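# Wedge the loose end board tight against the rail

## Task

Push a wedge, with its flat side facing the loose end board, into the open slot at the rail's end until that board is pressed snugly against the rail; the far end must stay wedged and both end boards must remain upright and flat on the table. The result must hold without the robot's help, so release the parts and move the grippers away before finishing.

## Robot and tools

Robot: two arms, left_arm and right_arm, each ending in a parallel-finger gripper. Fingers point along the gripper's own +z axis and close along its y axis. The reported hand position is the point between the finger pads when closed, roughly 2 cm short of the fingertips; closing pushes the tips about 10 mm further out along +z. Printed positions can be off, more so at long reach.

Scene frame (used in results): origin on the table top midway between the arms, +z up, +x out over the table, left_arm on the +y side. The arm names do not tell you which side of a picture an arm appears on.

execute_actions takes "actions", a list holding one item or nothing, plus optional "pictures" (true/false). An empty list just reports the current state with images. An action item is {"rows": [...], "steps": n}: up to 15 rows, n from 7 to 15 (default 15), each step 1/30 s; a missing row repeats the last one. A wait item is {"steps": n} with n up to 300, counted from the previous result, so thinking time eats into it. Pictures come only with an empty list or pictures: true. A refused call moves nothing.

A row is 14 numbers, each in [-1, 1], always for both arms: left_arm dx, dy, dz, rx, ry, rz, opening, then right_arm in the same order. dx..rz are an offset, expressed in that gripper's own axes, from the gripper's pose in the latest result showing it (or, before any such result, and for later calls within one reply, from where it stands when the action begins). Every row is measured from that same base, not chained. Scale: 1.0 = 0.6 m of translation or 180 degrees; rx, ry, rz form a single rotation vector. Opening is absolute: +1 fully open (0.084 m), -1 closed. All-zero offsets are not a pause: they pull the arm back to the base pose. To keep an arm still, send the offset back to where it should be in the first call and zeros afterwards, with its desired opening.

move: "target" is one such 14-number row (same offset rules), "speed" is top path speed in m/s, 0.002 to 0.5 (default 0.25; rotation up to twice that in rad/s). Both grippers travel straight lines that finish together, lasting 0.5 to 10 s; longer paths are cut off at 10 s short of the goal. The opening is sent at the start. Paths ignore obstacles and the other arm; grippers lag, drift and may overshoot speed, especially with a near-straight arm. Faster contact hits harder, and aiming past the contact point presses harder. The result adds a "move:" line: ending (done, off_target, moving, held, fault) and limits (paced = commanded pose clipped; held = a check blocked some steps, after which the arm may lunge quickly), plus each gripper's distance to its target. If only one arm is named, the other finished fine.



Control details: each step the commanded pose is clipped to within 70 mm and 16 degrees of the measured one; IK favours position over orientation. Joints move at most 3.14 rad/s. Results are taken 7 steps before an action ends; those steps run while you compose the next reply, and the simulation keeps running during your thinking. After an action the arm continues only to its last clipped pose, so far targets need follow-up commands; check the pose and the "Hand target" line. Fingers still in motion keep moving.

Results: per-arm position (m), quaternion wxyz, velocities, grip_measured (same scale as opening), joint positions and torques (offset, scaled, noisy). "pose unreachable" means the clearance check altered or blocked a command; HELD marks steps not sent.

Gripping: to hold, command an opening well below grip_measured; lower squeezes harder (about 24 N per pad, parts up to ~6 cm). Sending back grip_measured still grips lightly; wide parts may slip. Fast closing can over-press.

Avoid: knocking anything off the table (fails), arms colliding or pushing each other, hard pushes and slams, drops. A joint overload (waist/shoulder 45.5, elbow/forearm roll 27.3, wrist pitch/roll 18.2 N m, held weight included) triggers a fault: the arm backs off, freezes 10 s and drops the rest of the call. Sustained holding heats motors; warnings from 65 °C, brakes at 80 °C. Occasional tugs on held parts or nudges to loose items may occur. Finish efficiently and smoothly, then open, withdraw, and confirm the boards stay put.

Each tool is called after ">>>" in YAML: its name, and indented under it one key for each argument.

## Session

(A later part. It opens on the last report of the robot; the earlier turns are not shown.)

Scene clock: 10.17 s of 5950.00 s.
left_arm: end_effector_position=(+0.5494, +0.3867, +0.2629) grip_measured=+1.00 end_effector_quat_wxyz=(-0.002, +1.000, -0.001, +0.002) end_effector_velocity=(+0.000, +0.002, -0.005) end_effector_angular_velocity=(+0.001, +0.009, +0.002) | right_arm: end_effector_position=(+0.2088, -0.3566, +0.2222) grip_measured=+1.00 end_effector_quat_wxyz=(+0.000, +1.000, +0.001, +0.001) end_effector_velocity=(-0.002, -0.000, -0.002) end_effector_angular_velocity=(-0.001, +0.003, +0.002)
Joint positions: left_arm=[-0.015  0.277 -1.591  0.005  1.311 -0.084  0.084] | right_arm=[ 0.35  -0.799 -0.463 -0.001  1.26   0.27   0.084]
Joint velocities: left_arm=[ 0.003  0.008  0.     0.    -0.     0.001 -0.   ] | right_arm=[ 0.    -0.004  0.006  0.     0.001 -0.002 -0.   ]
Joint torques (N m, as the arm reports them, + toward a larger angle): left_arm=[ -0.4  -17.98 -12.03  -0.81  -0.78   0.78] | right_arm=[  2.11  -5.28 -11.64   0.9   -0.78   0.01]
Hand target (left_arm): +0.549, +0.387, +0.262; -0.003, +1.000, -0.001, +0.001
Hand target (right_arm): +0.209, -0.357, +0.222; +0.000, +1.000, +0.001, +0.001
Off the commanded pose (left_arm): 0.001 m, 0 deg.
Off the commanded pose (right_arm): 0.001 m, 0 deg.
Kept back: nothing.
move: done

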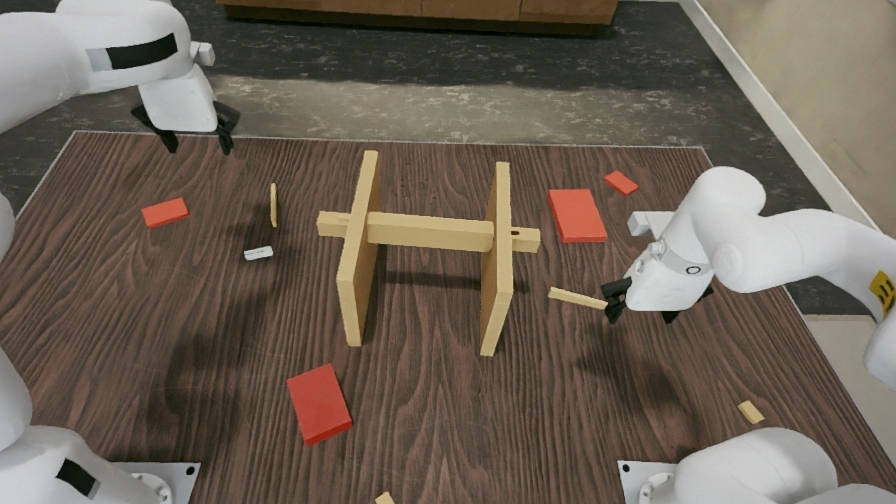

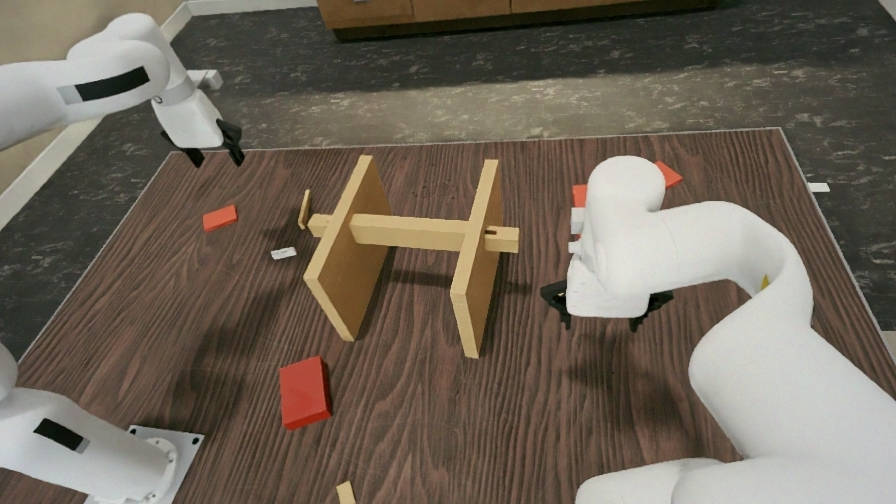

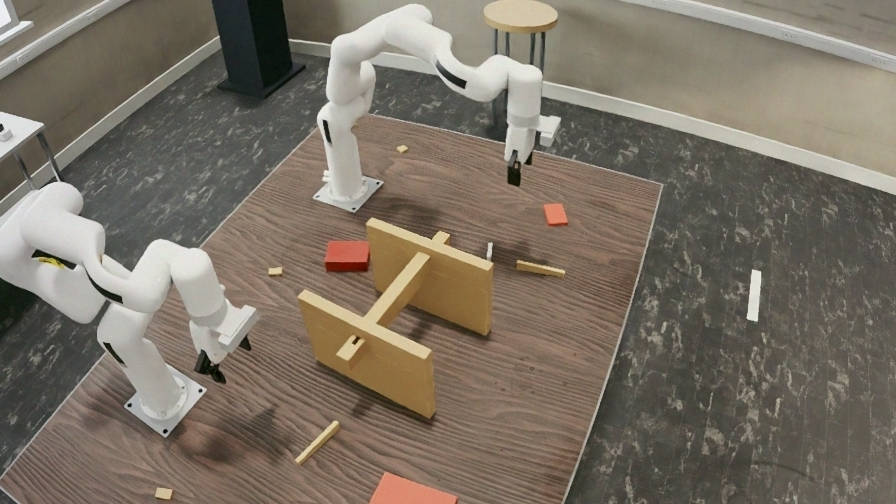

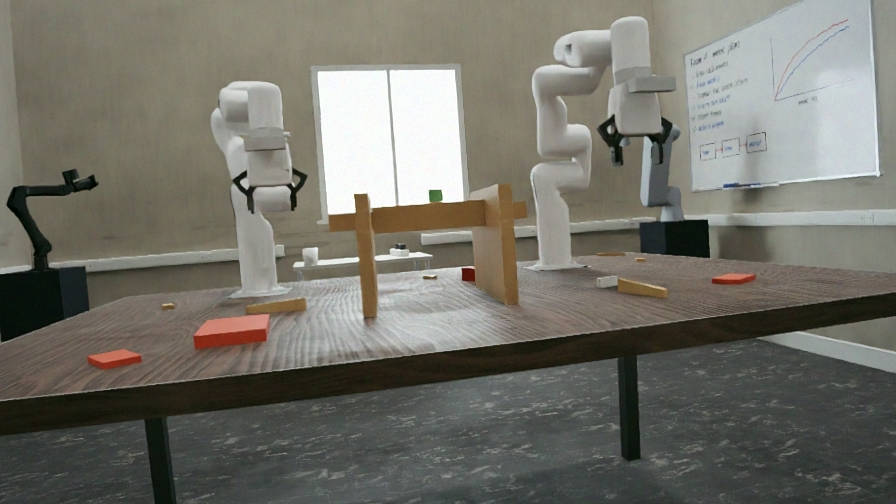

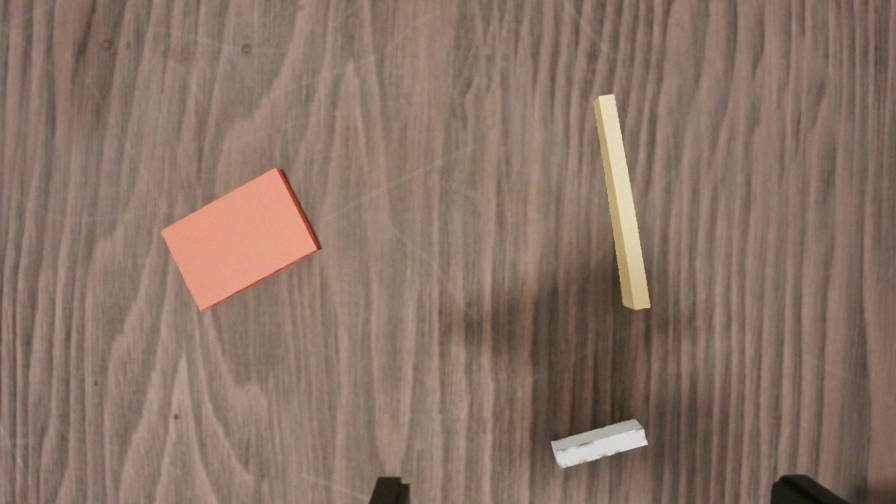

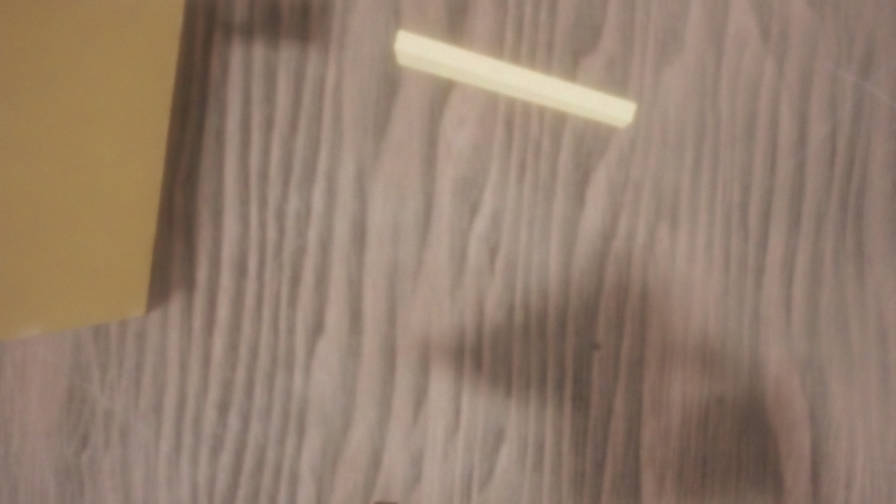

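>>> move:
  target: [-0.3,0,-0.1,0,0,0,1,0.28,-0.047,0.167,0,0,0.583,1]

Scene clock: 16.93 s of 5950.00 s.
left_arm: end_effector_position=(+0.3693, +0.3861, +0.3222) grip_measured=+1.00 end_effector_quat_wxyz=(-0.002, +1.000, -0.001, +0.002) end_effector_velocity=(-0.001, +0.000, -0.000) end_effector_angular_velocity=(+0.000, +0.003, +0.001) | right_arm: end_effector_position=(+0.3770, -0.3285, +0.1230) grip_measured=+1.00 end_effector_quat_wxyz=(+0.001, -0.610, +0.792, -0.001) end_effector_velocity=(+0.000, -0.000, -0.000) end_effector_angular_velocity=(-0.001, +0.001, -0.005)
Joint positions: left_arm=[-0.057 -0.357 -1.052  0.005  1.406 -0.126  0.084] | right_arm=[ 0.308 -0.011 -0.806 -0.001  0.815  2.059  0.084]
Joint velocities: left_arm=[-0.    -0.001  0.001  0.     0.003 -0.001  0.   ] | right_arm=[ 0.     0.002 -0.001 -0.001  0.     0.005  0.   ]
Joint torques (N m, as the arm reports them, + toward a larger angle): left_arm=[ -0.28  -8.94 -12.03  -0.89  -0.7    0.98] | right_arm=[  1.82 -15.89 -10.3    0.83  -0.56   0.  ]
Hand target (left_arm): +0.369, +0.386, +0.322; -0.002, +1.000, -0.001, +0.002
Hand target (right_arm): +0.377, -0.329, +0.123; +0.001, -0.610, +0.792, -0.001
Off the commanded pose (left_arm): 0.001 m, 0 deg.
Off the commanded pose (right_arm): 0.001 m, 0 deg.
Kept back: nothing.
move: done

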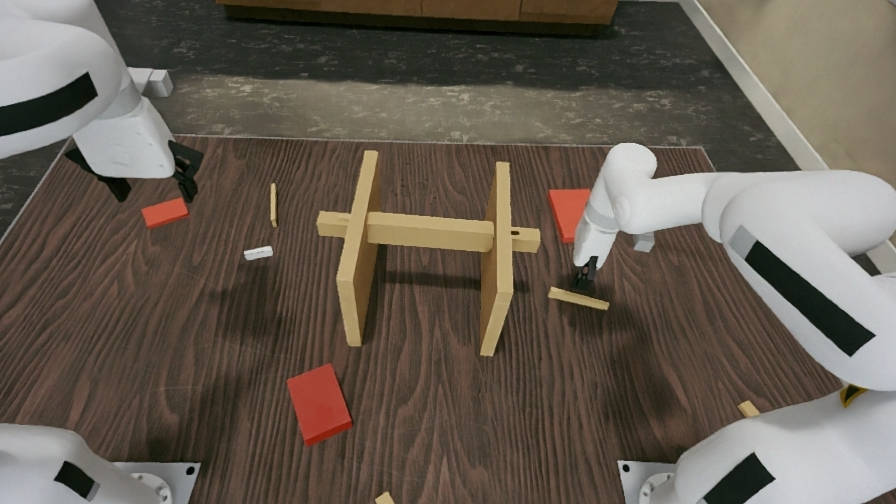

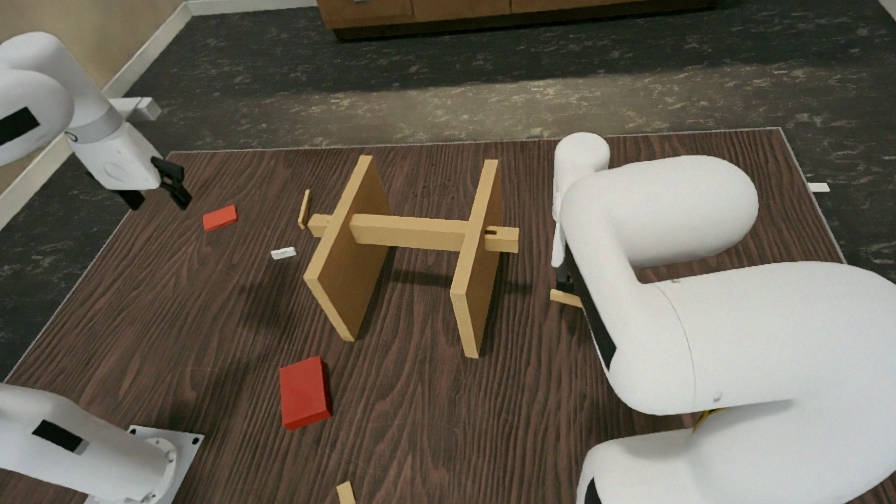

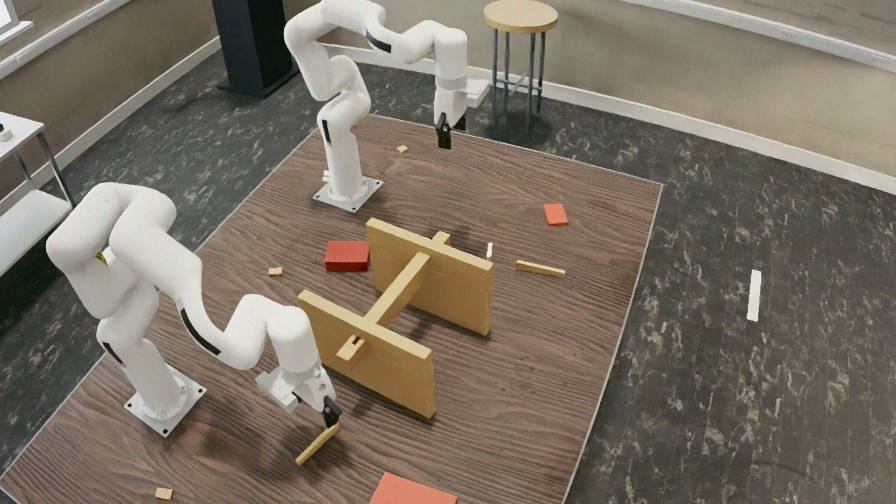

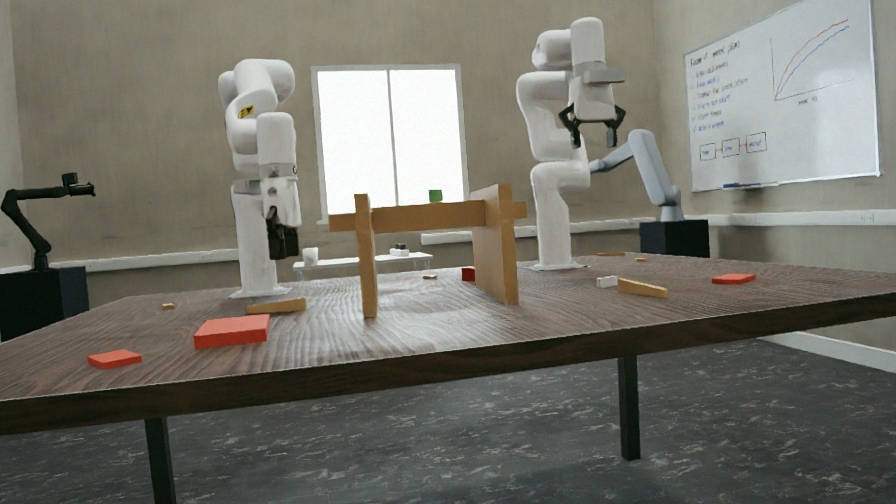

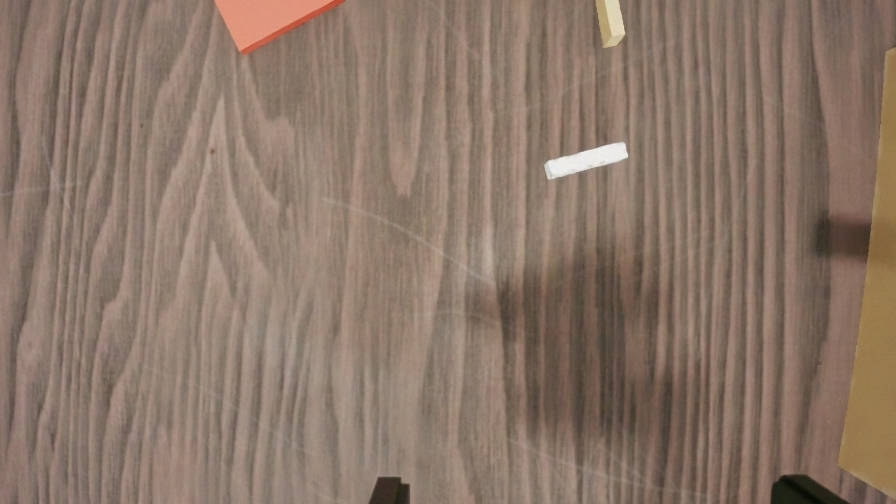

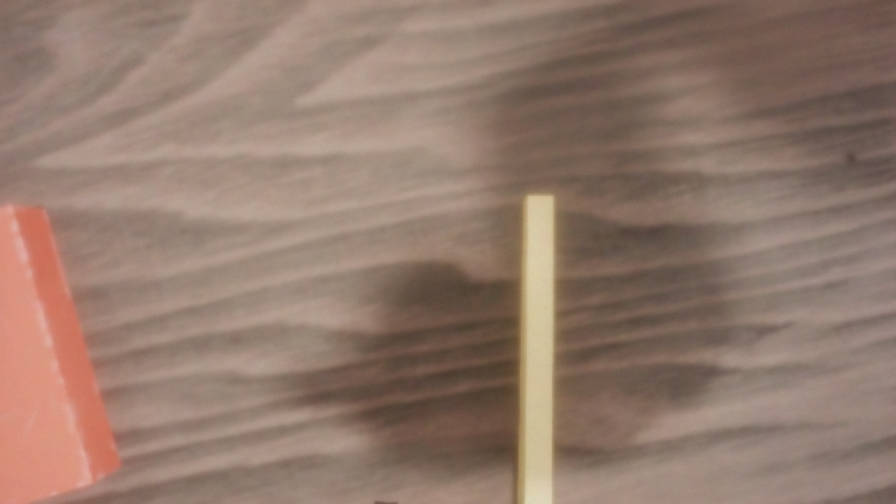

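>>> move:
  target: [0,0,0,0,0,0,1,0,0,0.12,0,0,0,0]
  speed: 0.15

Scene clock: 18.23 s of 5950.00 s.
left_arm: end_effector_position=(+0.3693, +0.3861, +0.3223) grip_measured=+1.00 end_effector_quat_wxyz=(-0.002, +1.000, -0.001, +0.002) end_effector_velocity=(+0.000, -0.000, -0.000) end_effector_angular_velocity=(+0.000, -0.001, -0.001) | right_arm: end_effector_position=(+0.3776, -0.3285, +0.0515) grip_measured=-0.01 end_effector_quat_wxyz=(+0.001, -0.610, +0.792, -0.001) end_effector_velocity=(-0.003, -0.000, -0.003) end_effector_angular_velocity=(-0.002, +0.008, +0.001)
Joint positions: left_arm=[-0.057 -0.357 -1.052  0.005  1.406 -0.126  0.084] | right_arm=[ 0.307  0.148 -0.753 -0.002  0.601  2.06   0.044]
Joint velocities: left_arm=[-0.     0.     0.     0.    -0.001  0.     0.   ] | right_arm=[ 0.001  0.004  0.004  0.     0.     0.    -0.   ]
Joint torques (N m, as the arm reports them, + toward a larger angle): left_arm=[ -0.34  -8.27 -11.94  -0.66  -0.72   0.99] | right_arm=[  2.11 -16.78  -9.27   1.    -0.7   -0.14]
Hand target (left_arm): +0.369, +0.386, +0.322; -0.002, +1.000, -0.001, +0.002
Hand target (right_arm): +0.377, -0.329, +0.051; +0.001, -0.610, +0.792, -0.001
Off the commanded pose (left_arm): 0.000 m, 0 deg.
Off the commanded pose (right_arm): 0.001 m, 0 deg.
Kept back: nothing.
move: done

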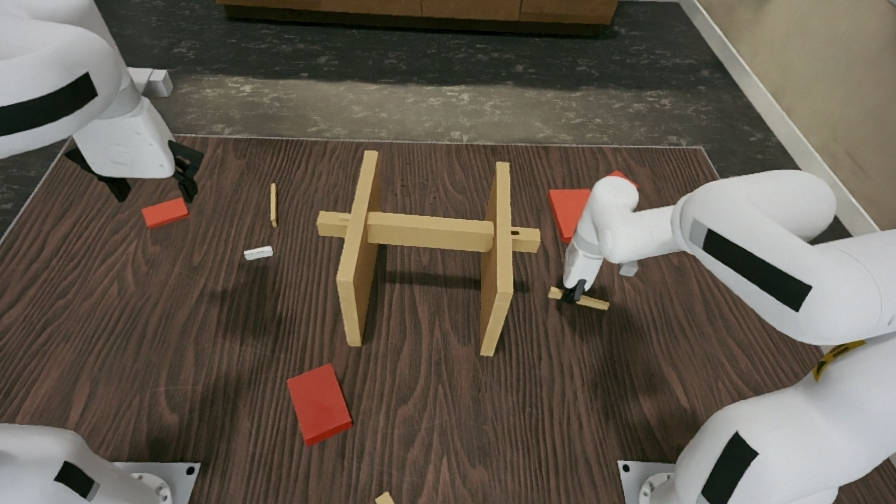

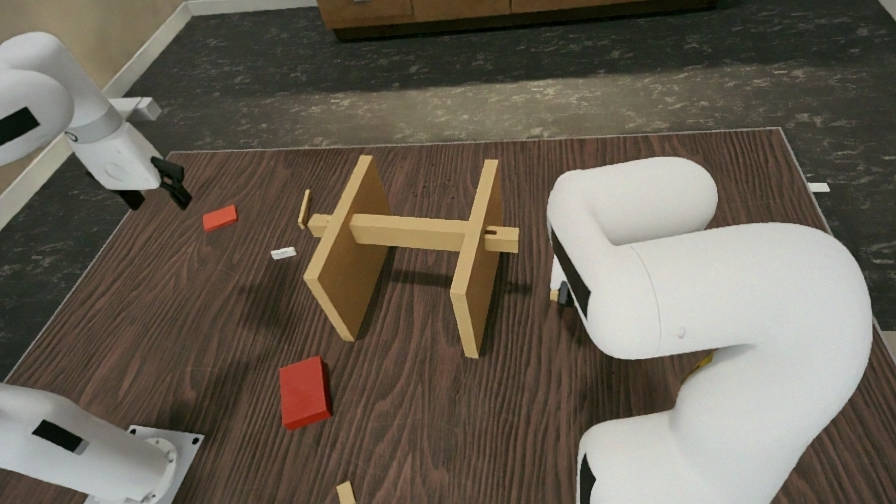

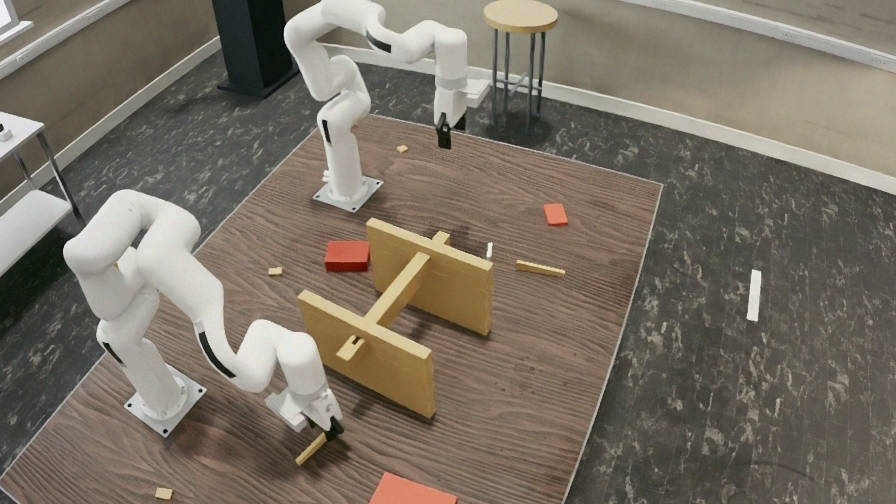

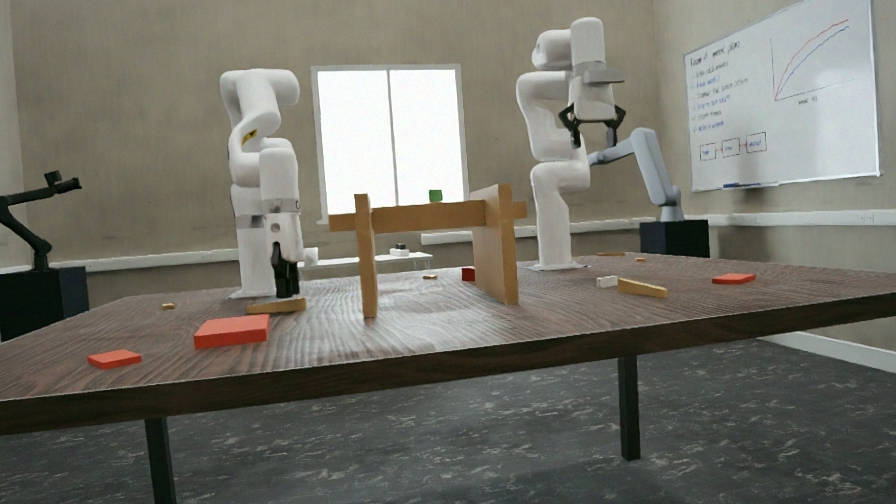

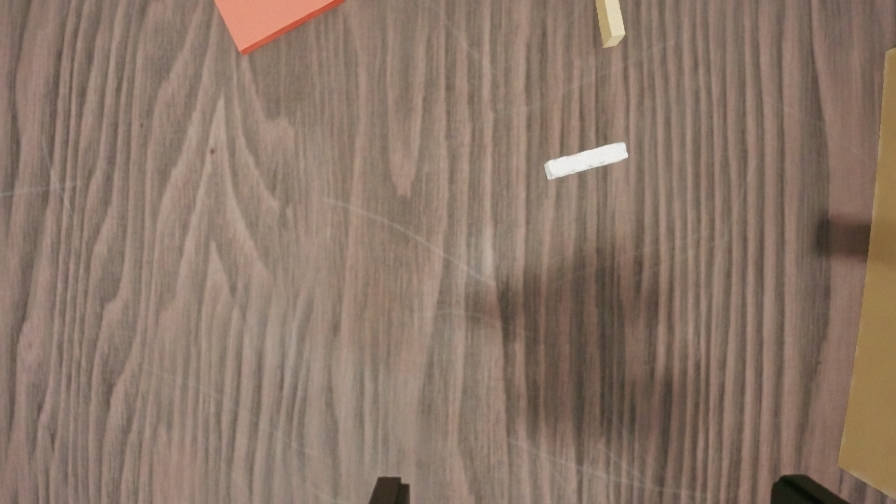

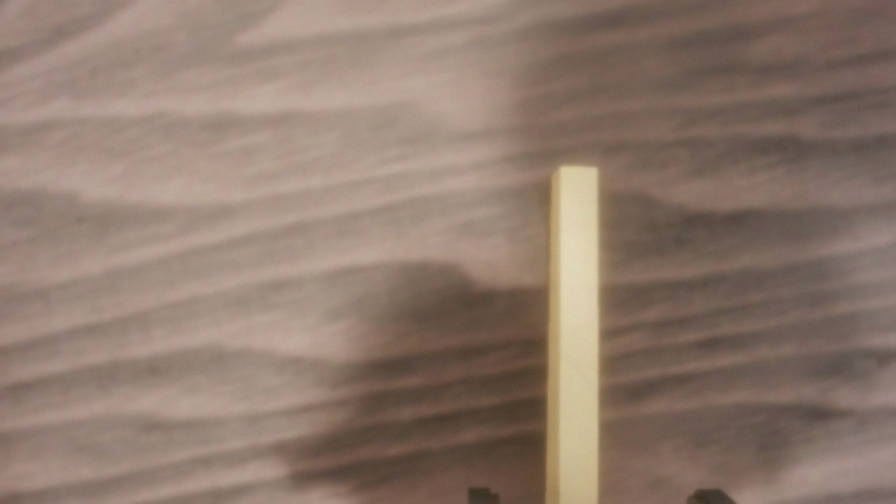

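>>> move:
  target: [0,0,0,0,0,0,1,0,-0.002,0.043,0,0,0,-0.3]
  speed: 0.05

>>> zoom_image:
  camera: "cam_low"
  region: [235, 260, 325, 330]

Scene clock: 19.50 s of 5950.00 s.
left_arm: end_effector_position=(+0.3693, +0.3861, +0.3223) grip_measured=+1.00 end_effector_quat_wxyz=(-0.002, +1.000, -0.001, +0.002) end_effector_velocity=(+0.000, -0.000, +0.001) end_effector_angular_velocity=(-0.000, -0.002, -0.001) | right_arm: end_effector_position=(+0.3790, -0.3288, +0.0260) grip_measured=-0.32 end_effector_quat_wxyz=(+0.002, -0.610, +0.792, -0.001) end_effector_velocity=(+0.001, +0.000, +0.001) end_effector_angular_velocity=(+0.001, -0.003, -0.000)
Joint positions: left_arm=[-0.057 -0.357 -1.052  0.005  1.406 -0.126  0.084] | right_arm=[ 0.306  0.22  -0.751 -0.002  0.528  2.059  0.03 ]
Joint velocities: left_arm=[-0.     0.    -0.002  0.    -0.     0.     0.   ] | right_arm=[-0.    -0.    -0.001  0.    -0.001 -0.    -0.   ]
Joint torques (N m, as the arm reports them, + toward a larger angle): left_arm=[  0.03  -8.58 -11.82  -0.7   -0.94   1.06] | right_arm=[  1.99 -17.66  -8.39   1.06  -0.74   0.04]
Hand target (left_arm): +0.369, +0.386, +0.322; -0.002, +1.000, -0.001, +0.002
Hand target (right_arm): +0.379, -0.329, +0.026; +0.001, -0.610, +0.792, -0.001
Off the commanded pose (left_arm): 0.000 m, 0 deg.
Off the commanded pose (right_arm): 0.000 m, 0 deg.
Kept back: nothing.
move: done

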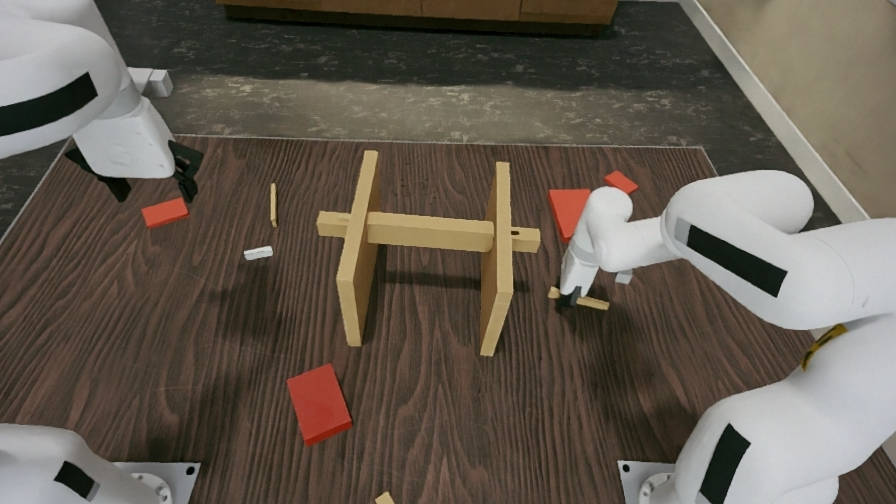

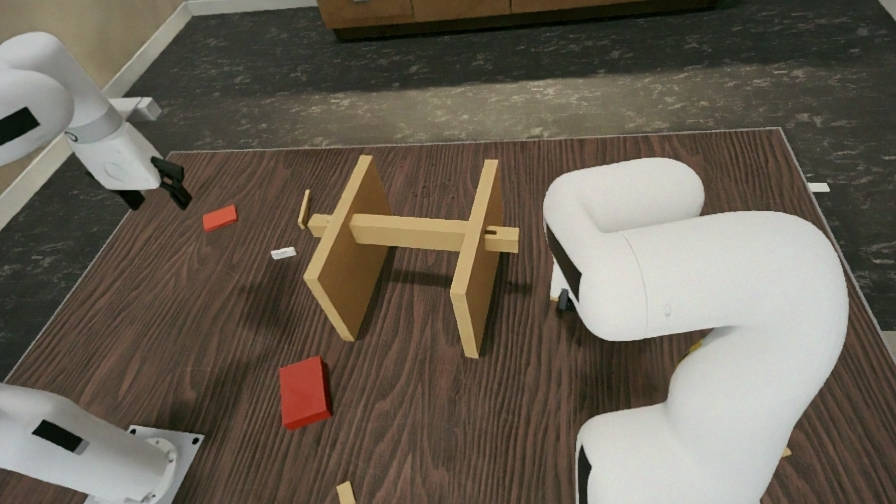

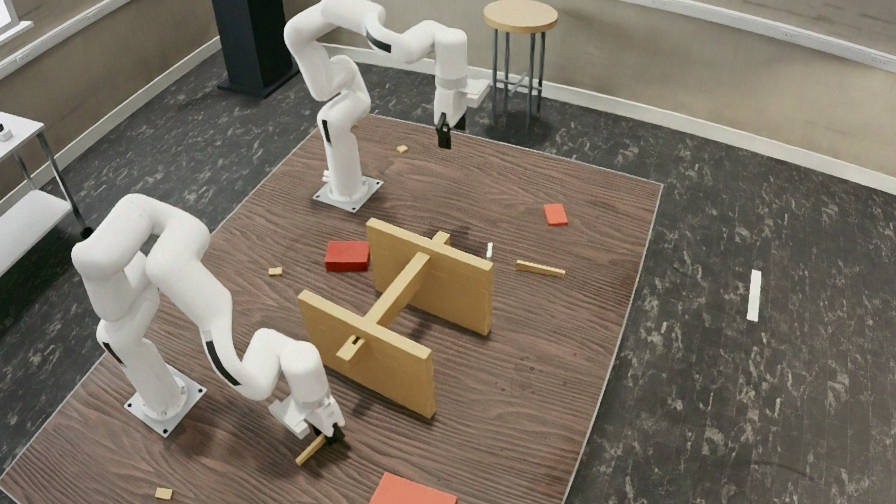

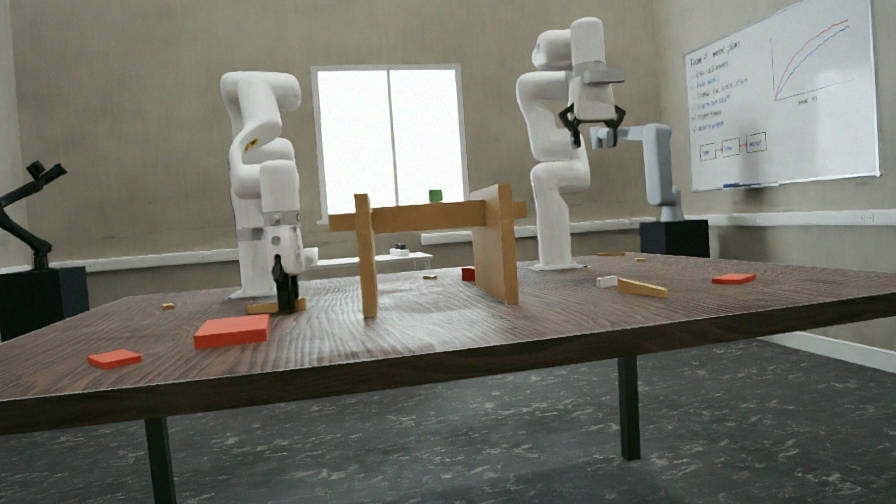

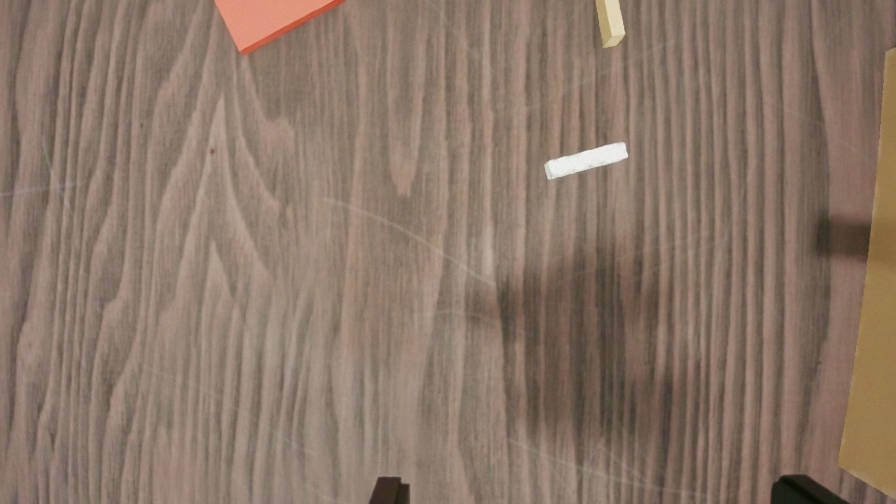

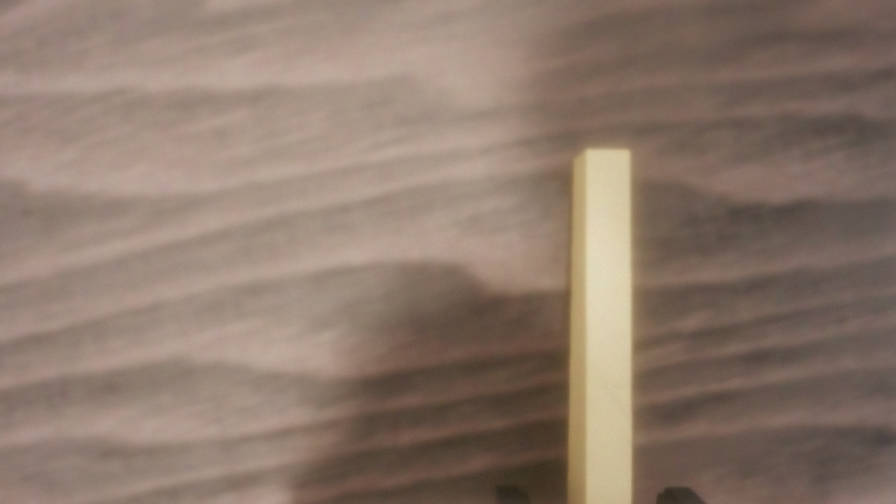

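Region (235, 260, 325, 330) of cam_low's 896x504 image, scaled by 5.600, with more detail than that image has.

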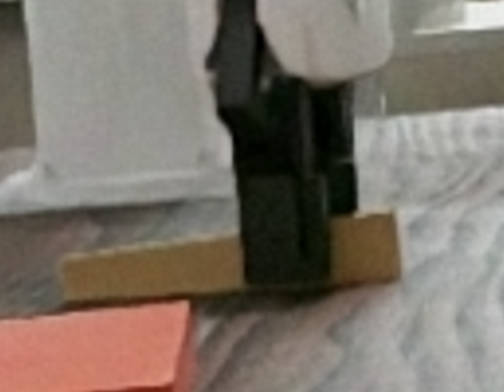

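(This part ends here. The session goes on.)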